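# Move bronze bushings from crate onto turntable disc

## Task

Lift every bronze bushing out of the crate and set each one standing on an open end, resting directly on the turntable's disc rather than its hub, while all steel bushings stay in the crate. The crate must not be tilted or pushed out of its corner guides. Do not end the scene while any bushing is still being carried around by the spinning disc. Finish with both grippers released, moved away, and hanging in free air without contact with anything.

## Robot and tools

Robot: two UR20-style arms, left_arm and right_arm, each carrying a Robotiq 2F-85 two-finger gripper with a wrist camera. Base poses in the scene frame: left_arm (-0.022, +0.711, 0) m, quat_wxyz (+0.998, 0, 0, -0.057); right_arm (+0.118, -0.672, 0) m, quat_wxyz (+0.999, 0, 0, +0.049).

Frames: the scene frame has its origin on the table surface midway between the arms, +z upward, +x reaching out over the table, and left_arm sits on the +y side. The arm names do not correspond to image sides. Each gripper has its own axes: the fingers extend along +z, the pads close along y, and a flat block juts about 9 cm toward +x and rotates with the hand. end_effector_position is the point between the pads when shut; the fingertips extend about 19 mm past it when closed and 6 mm when fully open, and closing pushes them about 13 mm farther out, so keep that clearance above a surface.

The 18-number row (used by execute_actions and move): one list covering both arms, every value in [-1, 1]. Order: left dx, dy, dz, rx, ry, rz, position, force_limit, speed, then the same nine for the right arm. dx to rz are an offset, not a pose: measured from the gripper's pose at the start of the action (for a call's first action, the last pose reported), in that gripper's own axes. 1.0 equals 0.6 m or 180 degrees; rx, ry, rz form a single rotation vector. Each row in an action is relative to that start pose, not the previous row. The three gripper numbers are absolute settings: position +1 is fully open (85 mm), the pads touch near -0.8, and -1 keeps closing until blocked. force_limit -1, 0, +1 give roughly 20, 128, 235 N of pad force on a 40 mm part; speed -1, 0, +1 give about 20, 85, 150 mm/s, and faster closing adds a few newtons. To leave a gripper unchanged, repeat its previous three numbers, since zeros are a real command. A new force_limit or speed only applies after a position change of at least 0.01.

Tools:
- execute_actions(actions): a list of actions, each a table of up to 15 rows; each row lasts one 1/30 s step and a shorter table keeps its final row until 15 steps are done. An empty list just reports state and images.
- move(target, speed, stop_force, blocking): target is one row; its offsets count from the pose in the latest result that shows one. Grippers travel in straight lines finishing together, 0.5 to 10 s. speed is metres per second, 0.002 to 0.5 (default 0.25); rotation is capped at twice that in rad/s. stop_force, in N from 14 to 160, shared by both arms, ends an arm's path when its wrist sensor feels that much added resistance; it is refused in the first 0.2 s of a scene, unreliable if the gripper rotates, and should be left out when backing off something being pressed. blocking=false returns after 0.5 s while motion continues; it cannot be combined with stop_force, and other motion commands are refused until wait or stop shows the end.
- wait(seconds): 0 to 10, arms hold their last command.
- stop(): brakes a running move; fingers keep going.
- zoom_image(camera, region): camera is cam_low, cam_left_wrist or cam_right_wrist (all 504x504); region [x0, y0, x1, y1] pixels from the top-left, no larger than 504 by 504.
- read_manual(section): only "licences"; no motion.
- finished_scene(scene): ends the current scene, given its number; irreversible.

Motion behaviour: each control step clips the commanded pose to within 100 mm and 16 degrees of the measured pose, and position wins over orientation if both can't be met. Commands are smoothed with about 0.17 s lag, and after an action the arm continues at most to its last clipped pose, so a far target needs further commands. Elbows never fully straighten. Reported hand positions can be off, more so at long reach.

Reading results: the state line gives each gripper's position (m), quat_wxyz and velocities in the scene frame. "Hand target" is where the controller is currently driving the gripper. "pose unreachable" means the clearance check altered or blocked that arm's command; HELD marks steps where an arm was held back. The move: line reports the ending per arm (done, off_target, moving, held, contact, fault) and limits such as paced (pose clipped) or held (steps blocked, after which the arm may jump faster than speed). Wrist force and torque are in the end effector's axes, noisy, offset up to about 10 N, saturating near 200 N; "no reading" is harmless. object_status: 0 fingers moving, 1 stopped while opening, 2 stopped while closing (a grasp; confirm this after commanding -1), 3 reached target or pads met. position_measured is in counts: 3 open, about 78 = 60 mm, 130 = 40 mm, 180 = 20 mm, 230 pads together. MOTOR HOT warns from 70 °C; 85 °C brakes the arm until cooled.

Avoid: a joint torque at its load limit (wrist joints 97.3 N m, elbow 394, shoulder 671) or any external force of 150 N stops that arm for 10 seconds. Stiff arms can fault when commanded even slightly into firm contact, so approach slowly, preferably with stop_force. Keep the arms from hitting each other, never tilt or shove the crate from its guides, don't drop, slam or knock anything off the table, and expect occasional tugs on held parts or pushes on loose ones.

Each tool is called after ">>>" by a JSON object that holds its "api" and its "payload", one argument or row to a line.

## Session

>>> {"api": "execute_actions", "payload": {
  "actions": []
}}

Scene clock: 0.00 s.
left_arm: end_effector_position=(+0.5655, +0.3392, +0.3857) position_measured=3 object_status=3 end_effector_quat_wxyz=(+0.445, -0.210, +0.824, -0.279) end_effector_velocity=(+0.000, +0.001, -0.001) end_effector_angular_velocity=(+0.002, +0.001, +0.001) | right_arm: end_effector_position=(+0.8851, -0.4895, +0.1659) position_measured=3 object_status=3 end_effector_quat_wxyz=(-0.063, -0.187, +0.974, -0.110) end_effector_velocity=(+0.000, +0.000, +0.000) end_effector_angular_velocity=(+0.000, -0.001, +0.001)
Joint positions: left_arm=[-1.17  -1.606  2.793 -3.602 -0.739 -1.391] | right_arm=[-0.018 -1.351  2.226 -2.343 -1.804 -0.288]
Joint velocities: left_arm=[ 0.001  0.001  0.001  0.     0.    -0.   ] | right_arm=[ 0.    -0.    -0.    -0.001  0.    -0.001]
Motor temperatures (°C, as the motors report them): left_arm=[20 21 20 22 26 24] | right_arm=[21 19 20 23 22 25]
Wrist force (N, on the end effector, along its own x y z axes, offset not removed): no reading
Wrist torque (N m, same axes, about the end effector's origin, offset not removed): no reading
Hand target (left_arm): +0.565, +0.339, +0.386; +0.445, -0.210, +0.824, -0.279
Hand target (right_arm): +0.885, -0.490, +0.166; -0.063, -0.187, +0.974, -0.110

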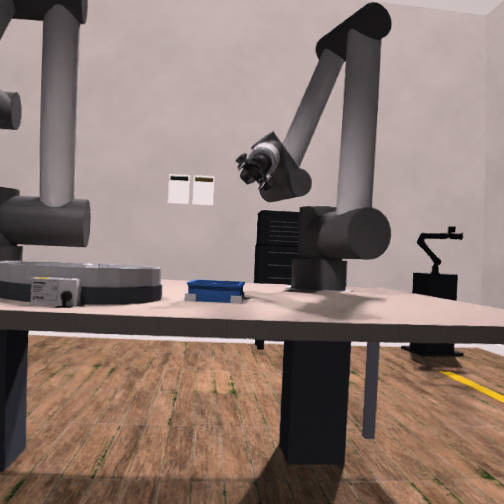

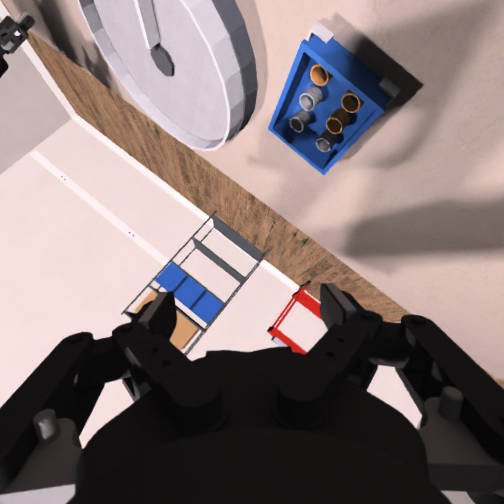

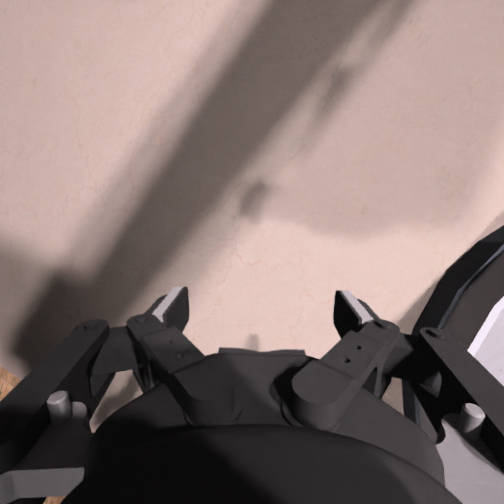

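>>> {"api": "zoom_image", "payload": {
  "camera": "cam_low",
  "region": [0, 240, 260, 320]
}}

>>> {"api": "zoom_image", "payload": {
  "camera": "cam_left_wrist",
  "region": [60, 0, 440, 200]
}}

>>> {"api": "zoom_image", "payload": {
  "camera": "cam_low",
  "region": [150, 160, 250, 220]
}}

Region (0, 240, 260, 320) of cam_low's 504x504 image, scaled by 1.938, with more detail than that image has; it fills the top 155 rows of this view, and the rest is white.

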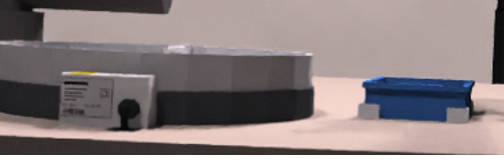

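Region (60, 0, 440, 200) of cam_left_wrist's 504x504 image, scaled by 1.326, with more detail than that image has; it fills the top 265 rows of this view, and the rest is white.

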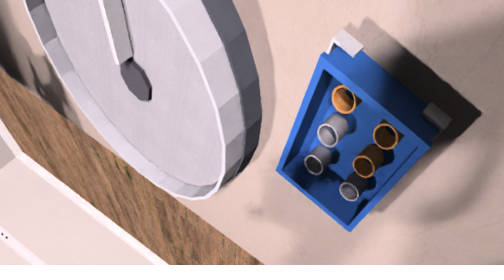

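Region (150, 160, 250, 220) of cam_low's 504x504 image, scaled by 5.040, with more detail than that image has; it fills the top 302 rows of this view, and the rest is white.

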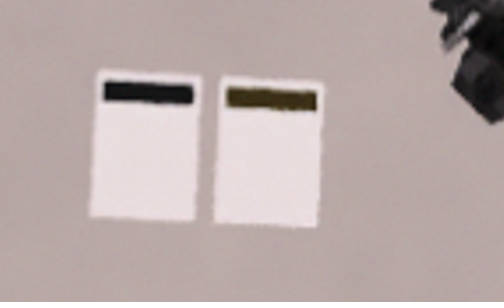

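>>> {"api": "move", "payload": {
  "target": [0.047,-0.118,0.238,-0.189,0.301,0.142,1,0,0,0.195,0.3,-0.54,0,0,0,1,0,0],
  "speed": 0.3
}}

Scene clock: 59.93 s.
left_arm: end_effector_position=(+0.6788, +0.2300, +0.3506) position_measured=3 object_status=3 end_effector_quat_wxyz=(+0.000, +0.000, +1.000, -0.001) end_effector_velocity=(+0.000, -0.002, +0.001) end_effector_angular_velocity=(+0.002, +0.004, -0.003) | right_arm: end_effector_position=(+0.7351, -0.2906, +0.4646) position_measured=3 object_status=3 end_effector_quat_wxyz=(-0.063, -0.187, +0.974, -0.110) end_effector_velocity=(-0.001, +0.001, +0.001) end_effector_angular_velocity=(+0.000, +0.000, +0.001)
Joint positions: left_arm=[-0.727 -1.506  2.084 -2.151 -1.572 -0.84 ] | right_arm=[ 0.27  -1.647  2.025 -1.784 -1.765  0.004]
Joint velocities: left_arm=[-0.001  0.002 -0.005  0.007 -0.001  0.003] | right_arm=[ 0.002 -0.001 -0.001  0.002  0.     0.001]
Motor temperatures (°C, as the motors report them): left_arm=[20 21 20 22 26 24] | right_arm=[21 19 20 23 22 25]
Wrist force (N, on the end effector, along its own x y z axes, offset not removed): left_arm=[3.9 5.5 -11.3] | right_arm=[-8.1 3.3 5.8]
Wrist torque (N m, same axes, about the end effector's origin, offset not removed): left_arm=[0.61 -0.82 0.07] | right_arm=[1.01 1.72 0.25]
Hand target (left_arm): +0.679, +0.230, +0.351; -0.000, +0.000, +1.000, -0.001
Hand target (right_arm): +0.735, -0.290, +0.465; -0.063, -0.187, +0.974, -0.110
Off the commanded pose (left_arm): 0.001 m, 0 deg.
Off the commanded pose (right_arm): 0.001 m, 0 deg.
move: done

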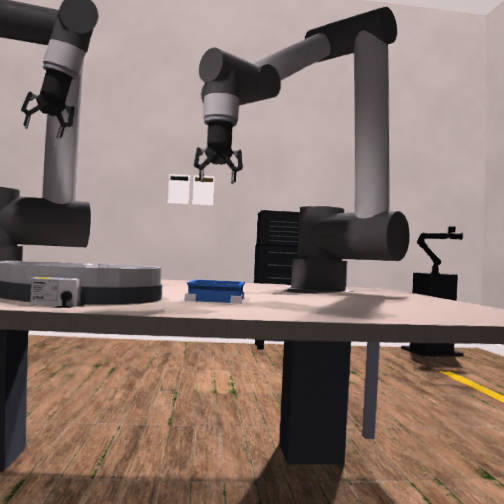

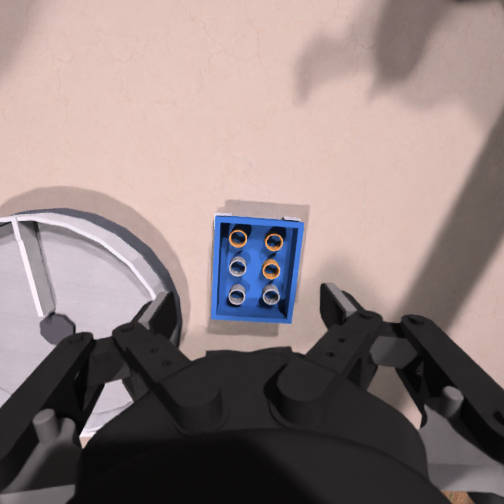

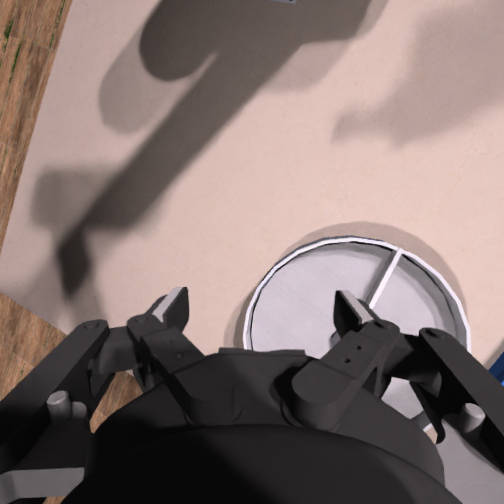

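>>> {"api": "zoom_image", "payload": {
  "camera": "cam_low",
  "region": [20, 265, 100, 315]
}}

>>> {"api": "zoom_image", "payload": {
  "camera": "cam_left_wrist",
  "region": [0, 180, 320, 350]
}}

Region (20, 265, 100, 315) of cam_low's 504x504 image, scaled by 6.300, with more detail than that image has; it fills the top 315 rows of this view, and the rest is white.

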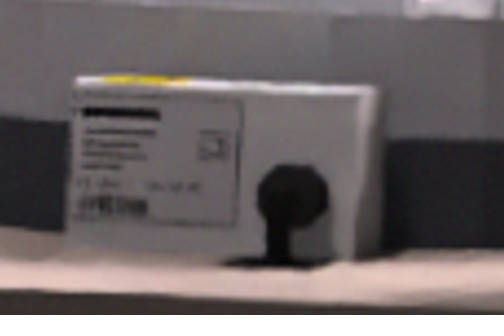

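Region (0, 180, 320, 350) of cam_left_wrist's 504x504 image, scaled by 1.575, with more detail than that image has; it fills the top 268 rows of this view, and the rest is white.

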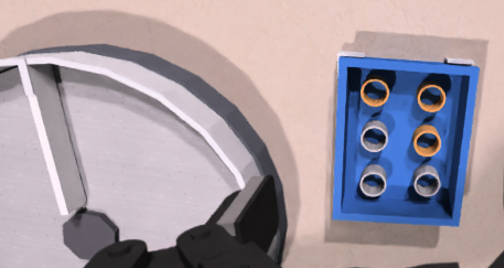

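>>> {"api": "move", "payload": {
  "target": [-0.06,0,0.25,0,0,0,0.0,0,0,0,0,0,0,0,0,1,0,0]
}}

>>> {"api": "zoom_image", "payload": {
  "camera": "cam_left_wrist",
  "region": [150, 130, 350, 330]
}}

Scene clock: 92.33 s.
left_arm: end_effector_position=(+0.7149, +0.2296, +0.2009) position_measured=128 object_status=3 end_effector_quat_wxyz=(+0.000, +0.000, +1.000, -0.001) end_effector_velocity=(-0.000, -0.000, -0.001) end_effector_angular_velocity=(+0.000, -0.000, -0.001) | right_arm: end_effector_position=(+0.7351, -0.2906, +0.4647) position_measured=3 object_status=3 end_effector_quat_wxyz=(-0.063, -0.187, +0.974, -0.110) end_effector_velocity=(-0.001, +0.000, +0.000) end_effector_angular_velocity=(-0.000, +0.001, +0.001)
Joint positions: left_arm=[-0.696 -1.343  2.153 -2.382 -1.572 -0.809] | right_arm=[ 0.27  -1.647  2.025 -1.783 -1.765  0.004]
Joint velocities: left_arm=[-0.001  0.001  0.001 -0.002  0.001  0.   ] | right_arm=[ 0.    -0.     0.     0.001  0.    -0.   ]
Motor temperatures (°C, as the motors report them): left_arm=[20 21 20 22 26 24] | right_arm=[21 19 20 23 22 25]
Wrist force (N, on the end effector, along its own x y z axes, offset not removed): left_arm=[0.6 5.4 -2.2] | right_arm=[-3.5 1.6 8.4]
Wrist torque (N m, same axes, about the end effector's origin, offset not removed): left_arm=[0.68 -0.10 0.00] | right_arm=[0.76 0.86 0.30]
Hand target (left_arm): +0.715, +0.230, +0.201; +0.000, +0.000, +1.000, -0.001
Hand target (right_arm): +0.735, -0.291, +0.465; -0.063, -0.187, +0.974, -0.110
Off the commanded pose (left_arm): 0.000 m, 0 deg.
Off the commanded pose (right_arm): 0.000 m, 0 deg.
move: done

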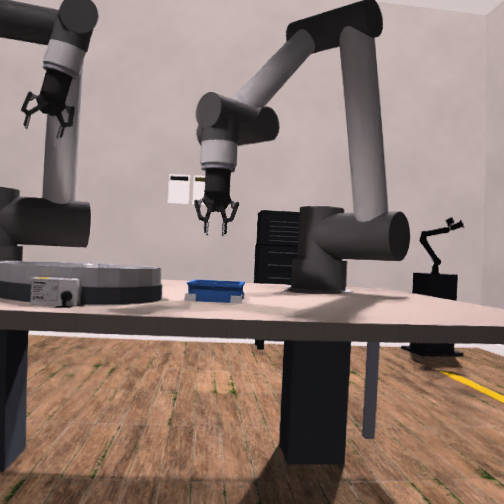

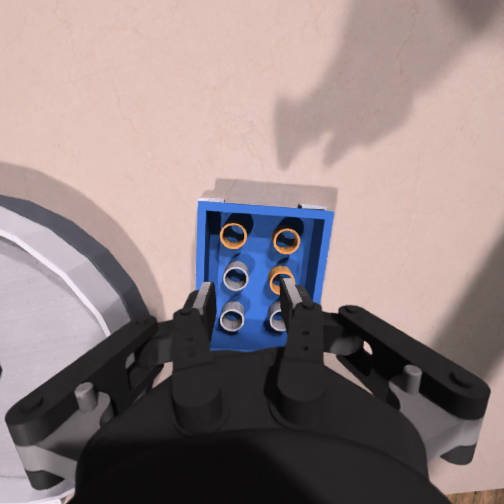

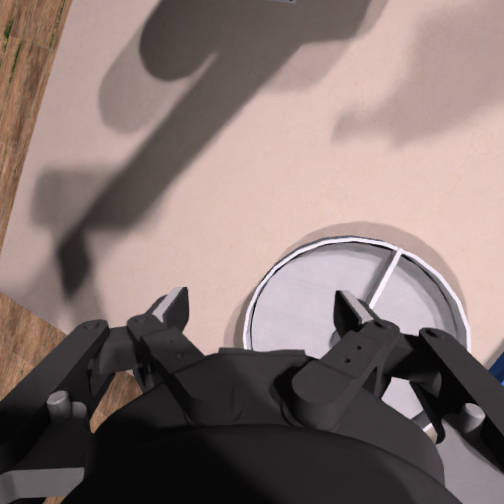

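Region (150, 130, 350, 330) of cam_left_wrist's 504x504 image, scaled by 2.520, with more detail than that image has.

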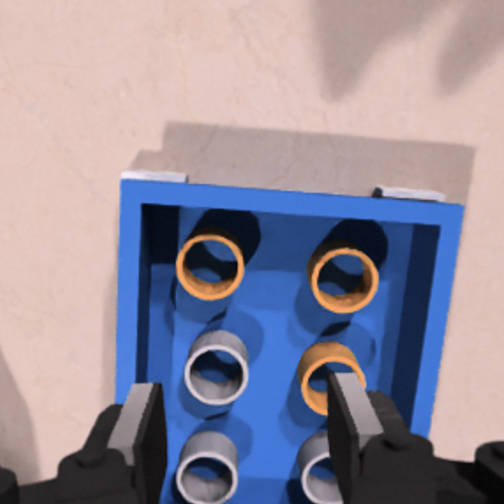

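>>> {"api": "move", "payload": {
  "target": [0.006,-0.027,0.165,0,0,0,0.0,0,0,0,0,0,0,0,0,1,0,0],
  "speed": 0.15
}}

Scene clock: 133.00 s.
left_arm: end_effector_position=(+0.7114, +0.2131, +0.1022) position_measured=128 object_status=3 end_effector_quat_wxyz=(+0.000, +0.000, +1.000, -0.001) end_effector_velocity=(+0.001, +0.002, -0.001) end_effector_angular_velocity=(-0.000, -0.000, +0.002) | right_arm: end_effector_position=(+0.7351, -0.2906, +0.4646) position_measured=3 object_status=3 end_effector_quat_wxyz=(-0.063, -0.187, +0.974, -0.110) end_effector_velocity=(+0.000, -0.001, +0.000) end_effector_angular_velocity=(+0.000, +0.000, -0.001)
Joint positions: left_arm=[-0.712 -1.229  2.194 -2.537 -1.572 -0.825] | right_arm=[ 0.27  -1.647  2.025 -1.784 -1.765  0.004]
Joint velocities: left_arm=[ 0.002  0.001  0.001 -0.003  0.    -0.   ] | right_arm=[-0.001 -0.     0.     0.     0.    -0.   ]
Motor temperatures (°C, as the motors report them): left_arm=[20 21 20 22 26 24] | right_arm=[21 19 20 23 22 25]
Wrist force (N, on the end effector, along its own x y z axes, offset not removed): left_arm=[-0.9 4.3 -6.8] | right_arm=[-2.7 3.3 4.8]
Wrist torque (N m, same axes, about the end effector's origin, offset not removed): left_arm=[0.50 -0.02 -0.12] | right_arm=[0.89 0.79 0.37]
Hand target (left_arm): +0.711, +0.213, +0.102; +0.000, +0.000, +1.000, -0.001
Hand target (right_arm): +0.735, -0.291, +0.465; -0.063, -0.187, +0.974, -0.110
Off the commanded pose (left_arm): 0.000 m, 0 deg.
Off the commanded pose (right_arm): 0.000 m, 0 deg.
move: done

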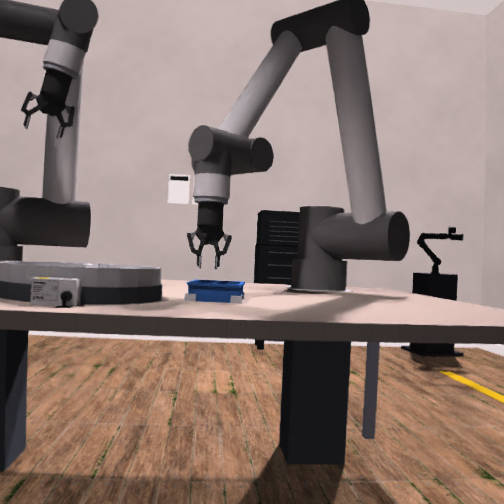

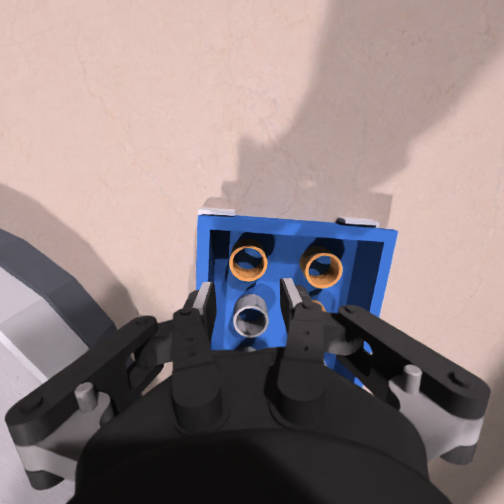

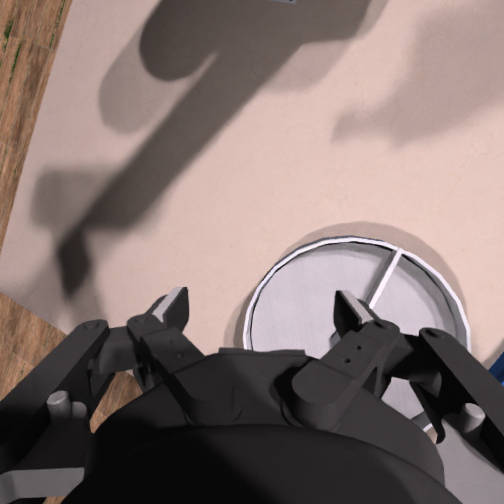

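>>> {"api": "move", "payload": {
  "target": [0.002,0.0065,0.055,0,0,0,0.0,0,0,0,0,0,0,0,0,1,0,0],
  "speed": 0.05
}}

>>> {"api": "zoom_image", "payload": {
  "camera": "cam_left_wrist",
  "region": [150, 200, 400, 400]
}}

>>> {"api": "zoom_image", "payload": {
  "camera": "cam_low",
  "region": [160, 220, 280, 310]
}}

Scene clock: 151.43 s.
left_arm: end_effector_position=(+0.7103, +0.2169, +0.0694) position_measured=128 object_status=3 end_effector_quat_wxyz=(+0.000, +0.000, +1.000, -0.001) end_effector_velocity=(+0.001, +0.000, -0.001) end_effector_angular_velocity=(-0.001, -0.000, +0.000) | right_arm: end_effector_position=(+0.7351, -0.2906, +0.4647) position_measured=3 object_status=3 end_effector_quat_wxyz=(-0.063, -0.187, +0.974, -0.110) end_effector_velocity=(+0.001, -0.000, +0.000) end_effector_angular_velocity=(+0.001, -0.000, +0.002)
Joint positions: left_arm=[-0.71  -1.192  2.211 -2.591 -1.572 -0.823] | right_arm=[ 0.27  -1.647  2.025 -1.783 -1.765  0.004]
Joint velocities: left_arm=[ 0.001  0.002  0.    -0.003 -0.     0.   ] | right_arm=[-0.001  0.     0.    -0.001  0.    -0.002]
Motor temperatures (°C, as the motors report them): left_arm=[20 21 20 22 26 24] | right_arm=[21 19 20 23 22 25]
Wrist force (N, on the end effector, along its own x y z axes, offset not removed): left_arm=[1.0 2.3 -7.1] | right_arm=[-4.7 3.0 7.7]
Wrist torque (N m, same axes, about the end effector's origin, offset not removed): left_arm=[-0.02 -0.29 0.13] | right_arm=[0.97 1.15 0.38]
Hand target (left_arm): +0.710, +0.217, +0.069; +0.000, +0.000, +1.000, -0.001
Hand target (right_arm): +0.735, -0.291, +0.465; -0.063, -0.187, +0.974, -0.110
Off the commanded pose (left_arm): 0.000 m, 0 deg.
Off the commanded pose (right_arm): 0.000 m, 0 deg.
move: done

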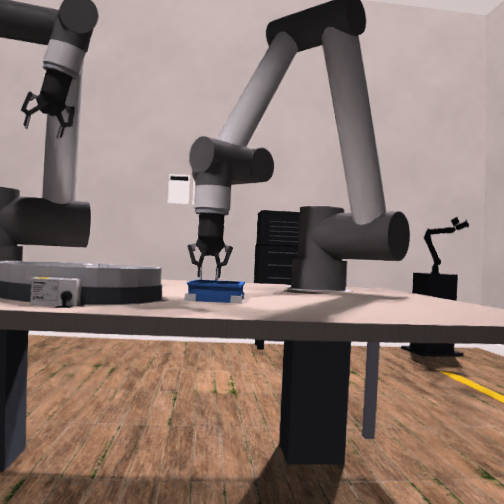

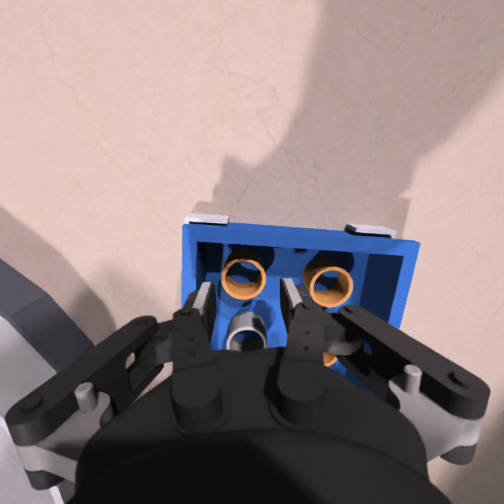

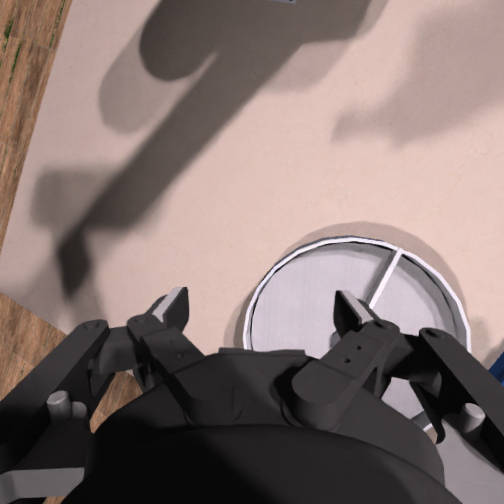

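Region (150, 200, 400, 400) of cam_left_wrist's 504x504 image, scaled by 2.016, with more detail than that image has; it fills the top 403 rows of this view, and the rest is white.

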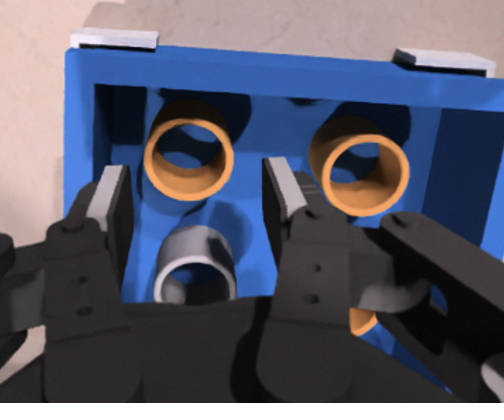

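Region (160, 220, 280, 310) of cam_low's 504x504 image, scaled by 4.200, with more detail than that image has; it fills the top 378 rows of this view, and the rest is white.

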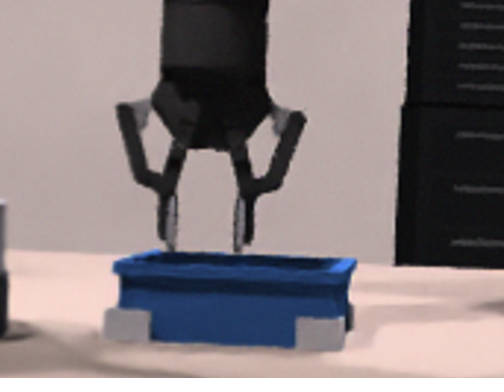

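>>> {"api": "move", "payload": {
  "target": [0.002,0,0.065,0,0,0,0.0,0,0,0,0,0,0,0,0,1,0,0],
  "speed": 0.015,
  "stop_force": 15
}}

>>> {"api": "zoom_image", "payload": {
  "camera": "cam_left_wrist",
  "region": [150, 200, 400, 400]
}}

Scene clock: 170.33 s.
left_arm: end_effector_position=(+0.7091, +0.2168, +0.0306) position_measured=128 object_status=3 end_effector_quat_wxyz=(+0.000, +0.000, +1.000, -0.001) end_effector_velocity=(+0.000, +0.000, -0.002) end_effector_angular_velocity=(+0.001, -0.001, -0.000) | right_arm: end_effector_position=(+0.7351, -0.2906, +0.4647) position_measured=3 object_status=3 end_effector_quat_wxyz=(-0.063, -0.187, +0.974, -0.110) end_effector_velocity=(+0.001, -0.001, +0.000) end_effector_angular_velocity=(+0.000, -0.000, +0.000)
Joint positions: left_arm=[-0.711 -1.144  2.225 -2.653 -1.572 -0.824] | right_arm=[ 0.27  -1.647  2.025 -1.784 -1.765  0.004]
Joint velocities: left_arm=[ 0.     0.002  0.001 -0.003  0.001  0.   ] | right_arm=[-0.001 -0.    -0.    -0.     0.    -0.001]
Motor temperatures (°C, as the motors report them): left_arm=[20 21 20 22 26 24] | right_arm=[21 19 20 23 22 25]
Wrist force (N, on the end effector, along its own x y z axes, offset not removed): left_arm=[3.4 5.1 -8.6] | right_arm=[-5.9 4.3 2.1]
Wrist torque (N m, same axes, about the end effector's origin, offset not removed): left_arm=[0.37 -0.85 0.08] | right_arm=[1.10 1.45 0.23]
Hand target (left_arm): +0.709, +0.217, +0.030; +0.000, +0.000, +1.000, -0.001
Hand target (right_arm): +0.735, -0.291, +0.465; -0.063, -0.187, +0.974, -0.110
Off the commanded pose (left_arm): 0.000 m, 0 deg.
Off the commanded pose (right_arm): 0.000 m, 0 deg.
move: done

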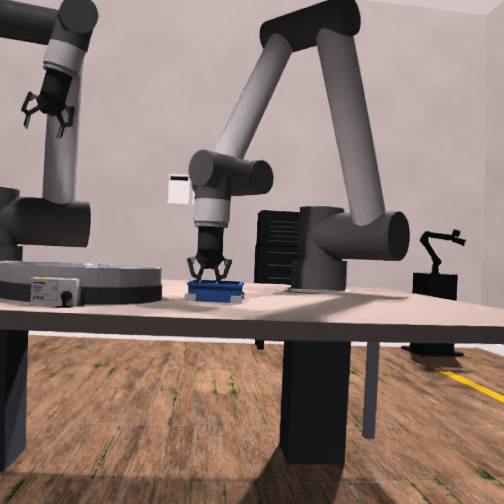

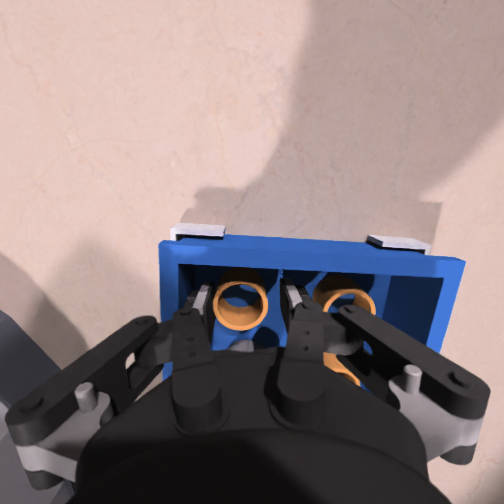

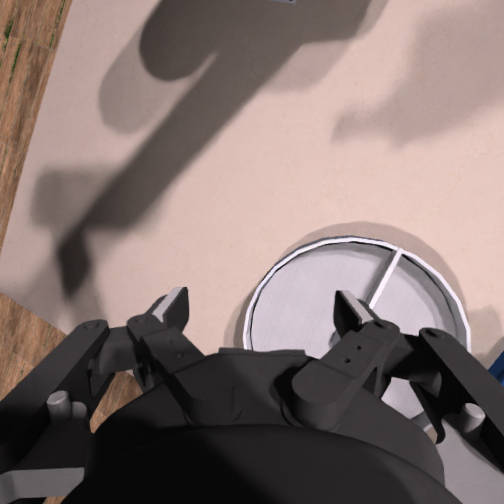

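Region (150, 200, 400, 400) of cam_left_wrist's 504x504 image, scaled by 2.016, with more detail than that image has; it fills the top 403 rows of this view, and the rest is white.

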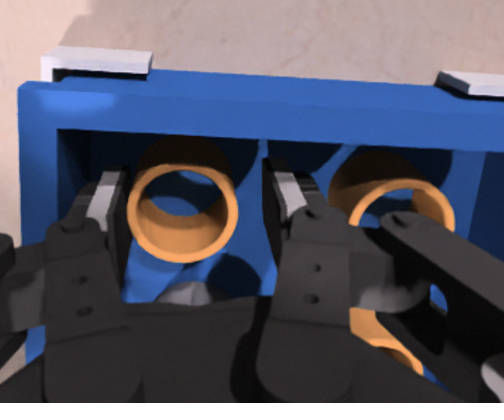

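>>> {"api": "move", "payload": {
  "target": [0,-0.004,0.02,0,0,0,0.0,0,0,0,0,0,0,0,0,1,0,0],
  "speed": 0.01,
  "stop_force": 14
}}

>>> {"api": "zoom_image", "payload": {
  "camera": "cam_low",
  "region": [160, 220, 280, 310]
}}

Scene clock: 177.80 s.
left_arm: end_effector_position=(+0.7091, +0.2160, +0.0266) position_measured=129 object_status=3 end_effector_quat_wxyz=(+0.000, +0.000, +1.000, -0.001) end_effector_velocity=(-0.000, +0.001, +0.002) end_effector_angular_velocity=(+0.002, +0.001, +0.001) | right_arm: end_effector_position=(+0.7351, -0.2906, +0.4647) position_measured=3 object_status=3 end_effector_quat_wxyz=(-0.063, -0.187, +0.974, -0.110) end_effector_velocity=(+0.001, -0.000, -0.000) end_effector_angular_velocity=(-0.000, -0.001, -0.002)
Joint positions: left_arm=[-0.711 -1.138  2.226 -2.659 -1.572 -0.825] | right_arm=[ 0.27  -1.647  2.025 -1.783 -1.765  0.004]
Joint velocities: left_arm=[ 0.001 -0.003  0.     0.005  0.001 -0.   ] | right_arm=[-0.001  0.     0.    -0.001 -0.     0.002]
Motor temperatures (°C, as the motors report them): left_arm=[20 21 20 22 26 24] | right_arm=[21 19 20 23 22 25]
Wrist force (N, on the end effector, along its own x y z axes, offset not removed): left_arm=[-2.5 15.6 -14.6] | right_arm=[-5.6 1.7 4.9]
Wrist torque (N m, same axes, about the end effector's origin, offset not removed): left_arm=[1.54 -0.16 0.14] | right_arm=[0.71 1.29 0.37]
Hand target (left_arm): +0.709, +0.216, +0.027; +0.000, +0.000, +1.000, -0.001
Hand target (right_arm): +0.735, -0.291, +0.465; -0.063, -0.187, +0.974, -0.110
Off the commanded pose (left_arm): 0.008 m, 0 deg.
Off the commanded pose (right_arm): 0.000 m, 0 deg.
move: contact (left_arm)

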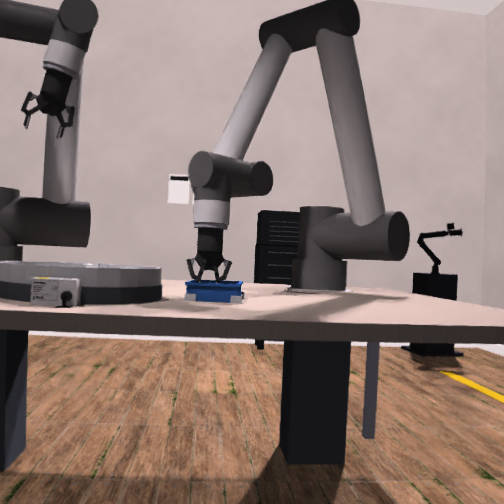

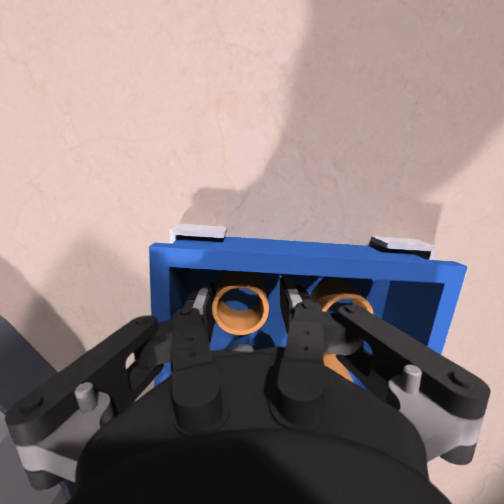

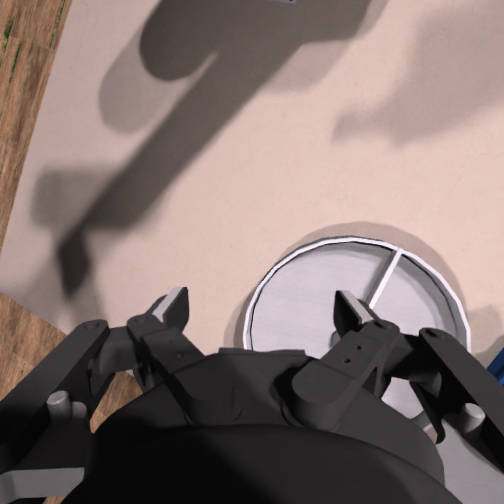

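Region (160, 220, 280, 310) of cam_low's 504x504 image, scaled by 4.200, with more detail than that image has; it fills the top 378 rows of this view, and the rest is white.

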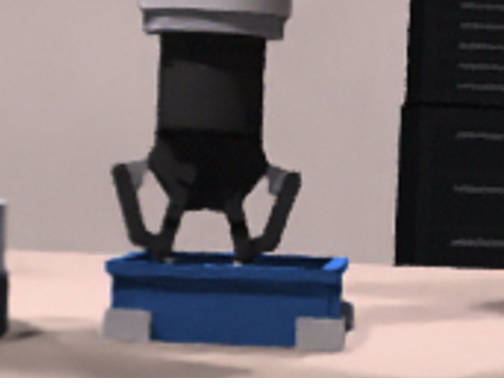

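>>> {"api": "move", "payload": {
  "target": [0,0.003,-0.007,0,0,0,0.0,0,0,0,0,0,0,0,0,1,0,0],
  "speed": 0.02
}}

>>> {"api": "move", "payload": {
  "target": [0,0,0,0,0,0,-1,-0.5,-0.5,0,0,0,0,0,0,1,0,0]
}}

Scene clock: 183.97 s.
left_arm: end_effector_position=(+0.7091, +0.2177, +0.0306) position_measured=129 object_status=3 end_effector_quat_wxyz=(+0.000, +0.000, +1.000, -0.001) end_effector_velocity=(+0.001, +0.002, +0.000) end_effector_angular_velocity=(+0.001, -0.000, +0.001) | right_arm: end_effector_position=(+0.7351, -0.2906, +0.4647) position_measured=3 object_status=3 end_effector_quat_wxyz=(-0.063, -0.187, +0.974, -0.110) end_effector_velocity=(+0.001, -0.001, +0.000) end_effector_angular_velocity=(+0.001, -0.001, -0.000)
Joint positions: left_arm=[-0.71  -1.144  2.226 -2.654 -1.572 -0.824] | right_arm=[ 0.27  -1.647  2.025 -1.784 -1.765  0.004]
Joint velocities: left_arm=[ 0.001 -0.001  0.     0.002  0.001  0.   ] | right_arm=[-0.001  0.     0.    -0.001  0.    -0.001]
Motor temperatures (°C, as the motors report them): left_arm=[20 21 20 22 26 24] | right_arm=[21 19 20 23 22 25]
Wrist force (N, on the end effector, along its own x y z axes, offset not removed): left_arm=[-1.7 5.5 -14.8] | right_arm=[-9.1 3.9 6.5]
Wrist torque (N m, same axes, about the end effector's origin, offset not removed): left_arm=[0.65 0.16 0.13] | right_arm=[1.06 1.93 0.27]
Hand target (left_arm): +0.709, +0.218, +0.031; +0.000, +0.000, +1.000, -0.001
Hand target (right_arm): +0.735, -0.291, +0.465; -0.063, -0.187, +0.974, -0.110
Off the commanded pose (left_arm): 0.000 m, 0 deg.
Off the commanded pose (right_arm): 0.000 m, 0 deg.
move: done

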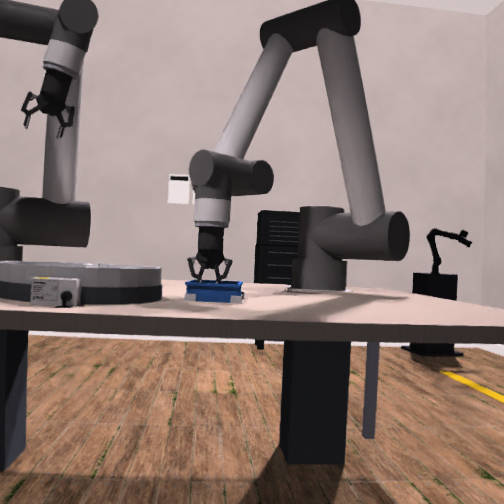

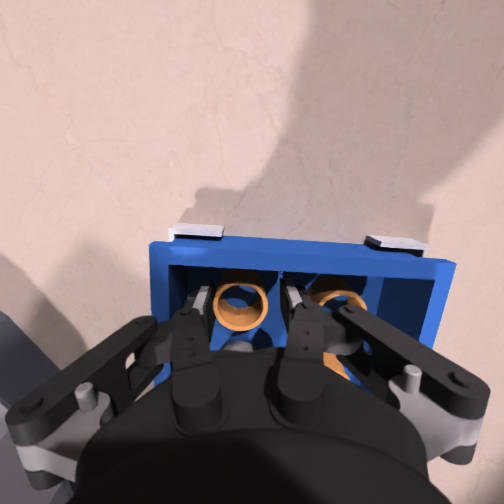

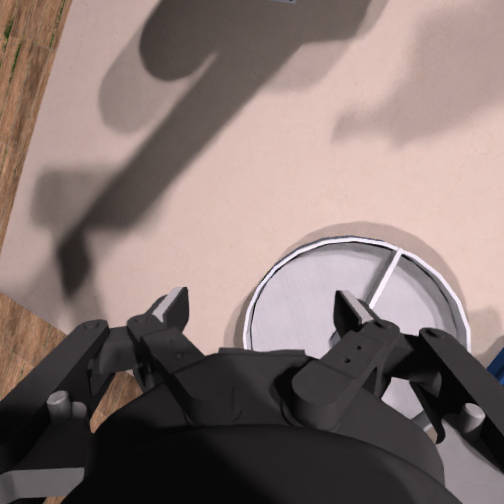

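Scene clock: 184.47 s.
left_arm: end_effector_position=(+0.7091, +0.2177, +0.0307) position_measured=154 object_status=2 end_effector_quat_wxyz=(+0.000, +0.000, +1.000, -0.001) end_effector_velocity=(-0.001, -0.002, -0.000) end_effector_angular_velocity=(-0.001, +0.001, -0.001) | right_arm: end_effector_position=(+0.7351, -0.2906, +0.4647) position_measured=3 object_status=3 end_effector_quat_wxyz=(-0.063, -0.187, +0.974, -0.110) end_effector_velocity=(+0.000, -0.000, -0.000) end_effector_angular_velocity=(-0.000, +0.001, +0.000)
Joint positions: left_arm=[-0.71  -1.144  2.226 -2.654 -1.572 -0.824] | right_arm=[ 0.27  -1.647  2.025 -1.784 -1.765  0.004]
Joint velocities: left_arm=[-0.001  0.    -0.001 -0.    -0.001 -0.   ] | right_arm=[-0.001  0.     0.     0.    -0.    -0.001]
Motor temperatures (°C, as the motors report them): left_arm=[20 21 20 22 26 24] | right_arm=[21 19 20 23 22 25]
Wrist force (N, on the end effector, along its own x y z axes, offset not removed): left_arm=[1.2 6.0 -30.9] | right_arm=[-5.9 3.0 6.1]
Wrist torque (N m, same axes, about the end effector's origin, offset not removed): left_arm=[0.27 0.06 0.03] | right_arm=[0.92 1.36 0.26]
Hand target (left_arm): +0.709, +0.218, +0.031; +0.000, +0.000, +1.000, -0.001
Hand target (right_arm): +0.735, -0.291, +0.465; -0.063, -0.187, +0.974, -0.110
Off the commanded pose (left_arm): 0.000 m, 0 deg.
Off the commanded pose (right_arm): 0.000 m, 0 deg.
move: done

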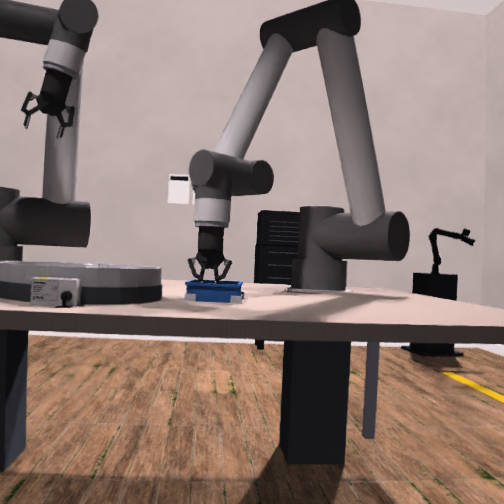

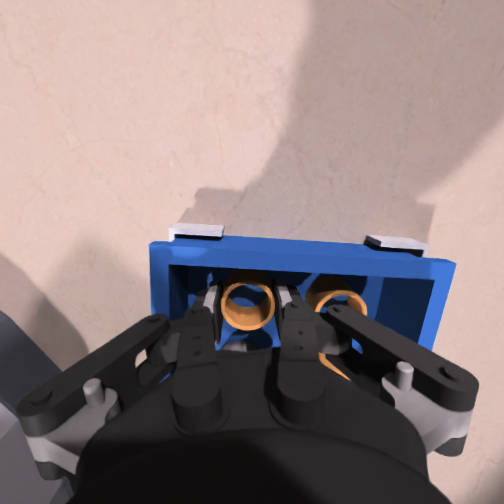

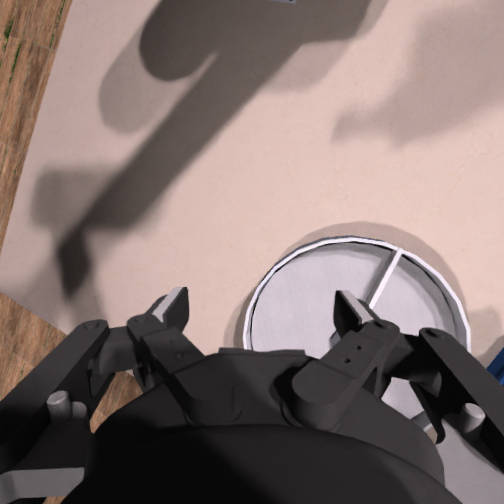

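>>> {"api": "move", "payload": {
  "target": [0,0,-0.1,0,0,0,-1,-0.5,-0.5,0,0,0,0,0,0,1,0,0],
  "speed": 0.08
}}

>>> {"api": "move", "payload": {
  "target": [0,-0.4,-0.25,0,0,0,-1,-0.5,-0.5,0,-0.15,0,0,0,0,1,0,0]
}}

Scene clock: 190.50 s.
left_arm: end_effector_position=(+0.7089, +0.2179, +0.0904) position_measured=154 object_status=2 end_effector_quat_wxyz=(+0.000, +0.000, +1.000, -0.001) end_effector_velocity=(-0.000, +0.000, +0.003) end_effector_angular_velocity=(-0.001, +0.000, +0.000) | right_arm: end_effector_position=(+0.7351, -0.2906, +0.4647) position_measured=3 object_status=3 end_effector_quat_wxyz=(-0.063, -0.187, +0.974, -0.110) end_effector_velocity=(-0.001, +0.000, -0.000) end_effector_angular_velocity=(-0.000, +0.001, +0.000)
Joint positions: left_arm=[-0.71  -1.219  2.206 -2.559 -1.572 -0.824] | right_arm=[ 0.27  -1.647  2.025 -1.784 -1.765  0.004]
Joint velocities: left_arm=[ 0.    -0.003 -0.     0.003 -0.001 -0.   ] | right_arm=[0.001 0.    0.    0.001 0.    0.   ]
Motor temperatures (°C, as the motors report them): left_arm=[20 21 20 22 26 24] | right_arm=[21 19 20 23 22 25]
Wrist force (N, on the end effector, along its own x y z axes, offset not removed): left_arm=[-3.8 10.4 -5.0] | right_arm=[-6.4 1.5 8.2]
Wrist torque (N m, same axes, about the end effector's origin, offset not removed): left_arm=[1.51 0.43 0.22] | right_arm=[0.68 1.38 0.13]
Hand target (left_arm): +0.709, +0.218, +0.091; +0.000, +0.000, +1.000, -0.001
Hand target (right_arm): +0.735, -0.291, +0.465; -0.063, -0.187, +0.974, -0.110
Off the commanded pose (left_arm): 0.000 m, 0 deg.
Off the commanded pose (right_arm): 0.000 m, 0 deg.
move: done

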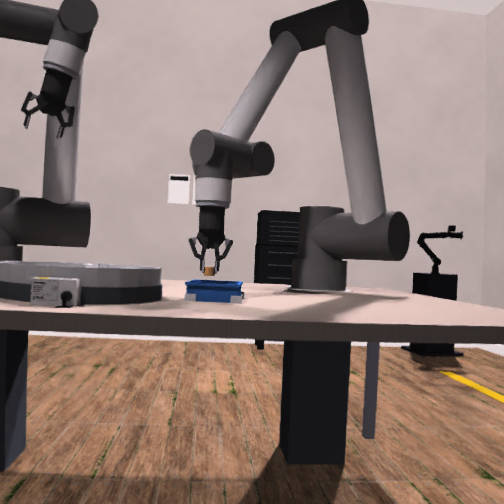

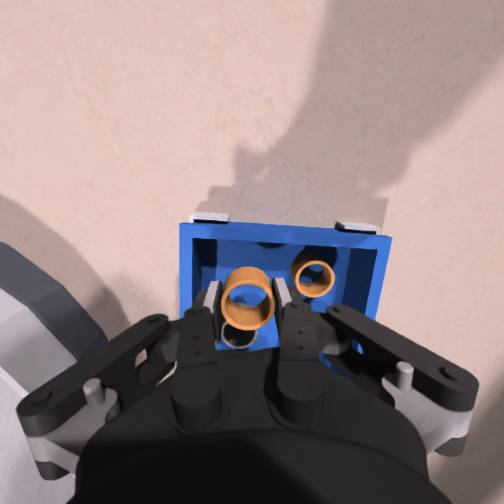

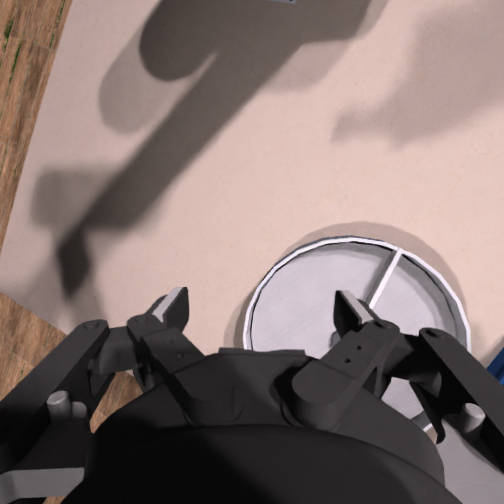

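Scene clock: 192.20 s.
left_arm: end_effector_position=(+0.7092, -0.0215, +0.2410) position_measured=154 object_status=2 end_effector_quat_wxyz=(+0.000, +0.000, +1.000, -0.001) end_effector_velocity=(-0.002, -0.004, -0.000) end_effector_angular_velocity=(+0.001, +0.001, -0.003) | right_arm: end_effector_position=(+0.7692, -0.3721, +0.4818) position_measured=3 object_status=3 end_effector_quat_wxyz=(-0.063, -0.187, +0.974, -0.110) end_effector_velocity=(-0.001, -0.001, -0.000) end_effector_angular_velocity=(-0.001, +0.002, -0.003)
Joint positions: left_arm=[-0.868 -1.227  1.91  -2.255 -1.571 -0.982] | right_arm=[ 0.154 -1.673  2.028 -1.784 -1.782 -0.112]
Joint velocities: left_arm=[-0.004  0.002 -0.002  0.002 -0.001 -0.001] | right_arm=[-0.    -0.    -0.     0.003  0.     0.003]
Motor temperatures (°C, as the motors report them): left_arm=[20 21 20 22 26 24] | right_arm=[21 19 20 23 22 25]
Wrist force (N, on the end effector, along its own x y z axes, offset not removed): left_arm=[1.0 3.0 -6.0] | right_arm=[-3.1 1.5 4.3]
Wrist torque (N m, same axes, about the end effector's origin, offset not removed): left_arm=[0.35 -0.26 0.11] | right_arm=[0.73 0.87 0.16]
Hand target (left_arm): +0.709, -0.022, +0.241; +0.000, +0.000, +1.000, -0.001
Hand target (right_arm): +0.769, -0.372, +0.482; -0.063, -0.187, +0.974, -0.110
Off the commanded pose (left_arm): 0.001 m, 0 deg.
Off the commanded pose (right_arm): 0.000 m, 0 deg.
move: done

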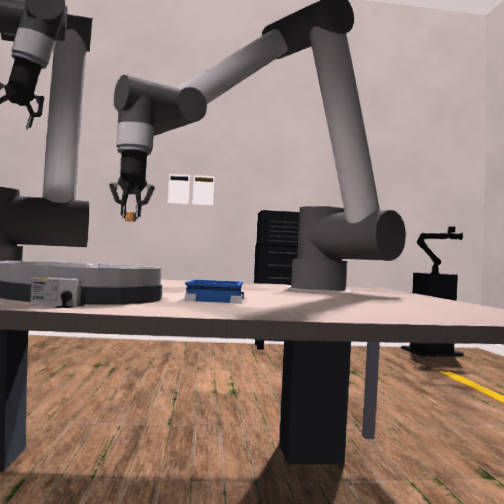

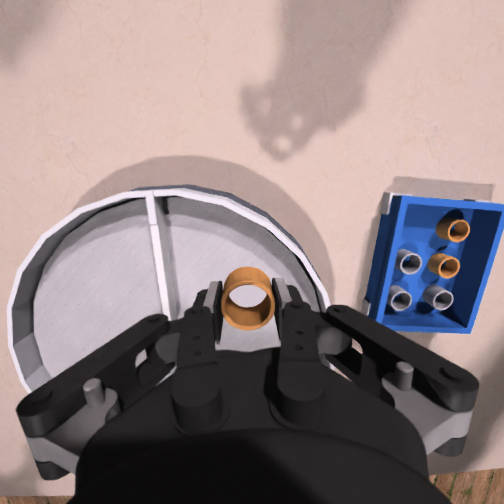

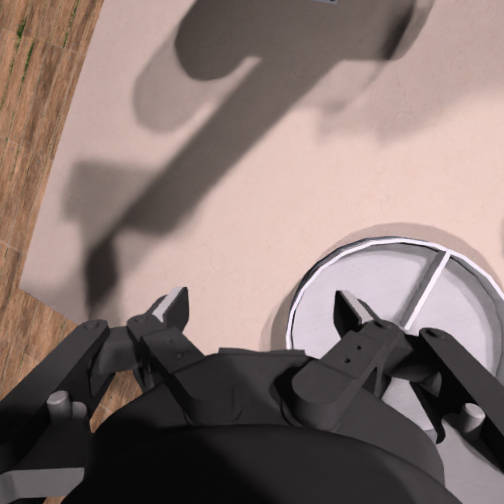

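>>> {"api": "move", "payload": {
  "target": [-0.07,-0.065,0.17,0,0,0,-1,-0.5,-0.5,0,-0.1,0,0,0,0,1,0,0],
  "speed": 0.15
}}

>>> {"api": "zoom_image", "payload": {
  "camera": "cam_low",
  "region": [40, 200, 200, 310]
}}

Scene clock: 214.37 s.
left_arm: end_effector_position=(+0.7513, -0.0607, +0.1395) position_measured=154 object_status=2 end_effector_quat_wxyz=(+0.000, +0.000, +1.000, -0.001) end_effector_velocity=(-0.000, -0.002, -0.003) end_effector_angular_velocity=(+0.001, +0.000, -0.001) | right_arm: end_effector_position=(+0.7919, -0.4264, +0.4932) position_measured=3 object_status=3 end_effector_quat_wxyz=(-0.063, -0.187, +0.974, -0.110) end_effector_velocity=(+0.001, -0.001, +0.000) end_effector_angular_velocity=(+0.000, +0.000, +0.002)
Joint positions: left_arm=[-0.856 -1.091  1.875 -2.356 -1.571 -0.97 ] | right_arm=[ 0.077 -1.683  2.024 -1.787 -1.793 -0.19 ]
Joint velocities: left_arm=[-0.001  0.003 -0.001 -0.001  0.     0.   ] | right_arm=[-0.001  0.    -0.    -0.001 -0.    -0.004]
Motor temperatures (°C, as the motors report them): left_arm=[20 21 20 22 26 24] | right_arm=[21 19 20 23 22 25]
Wrist force (N, on the end effector, along its own x y z axes, offset not removed): left_arm=[-3.5 6.1 -6.1] | right_arm=[-4.5 5.3 5.3]
Wrist torque (N m, same axes, about the end effector's origin, offset not removed): left_arm=[0.73 0.62 0.19] | right_arm=[1.48 1.18 0.28]
Hand target (left_arm): +0.751, -0.061, +0.139; +0.000, +0.000, +1.000, -0.001
Hand target (right_arm): +0.792, -0.426, +0.493; -0.063, -0.187, +0.974, -0.110
Off the commanded pose (left_arm): 0.000 m, 0 deg.
Off the commanded pose (right_arm): 0.000 m, 0 deg.
move: done

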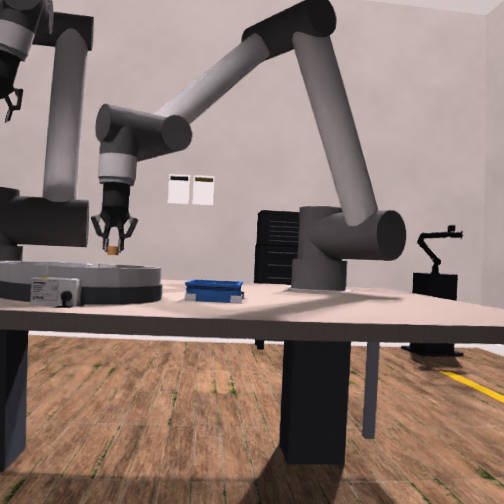

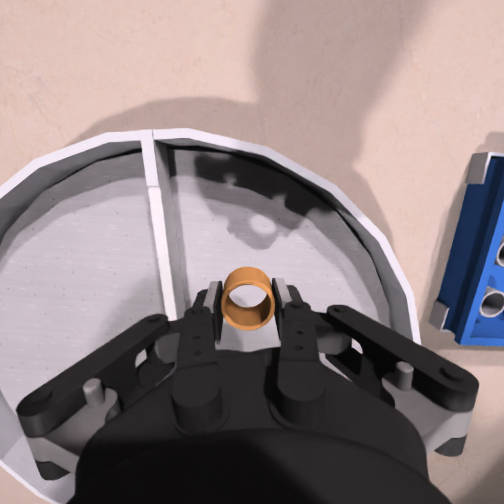

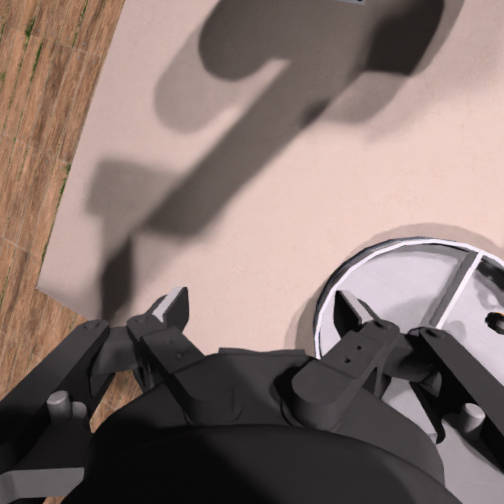

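Region (40, 200, 200, 310) of cam_low's 504x504 image, scaled by 3.150, with more detail than that image has; it fills the top 346 rows of this view, and the rest is white.

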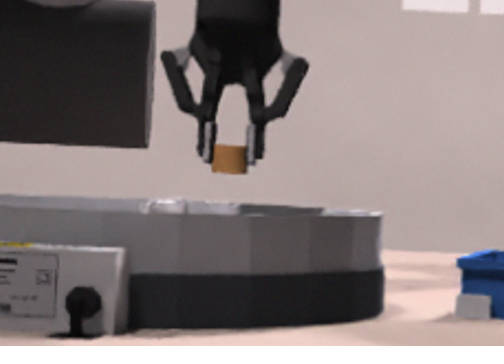

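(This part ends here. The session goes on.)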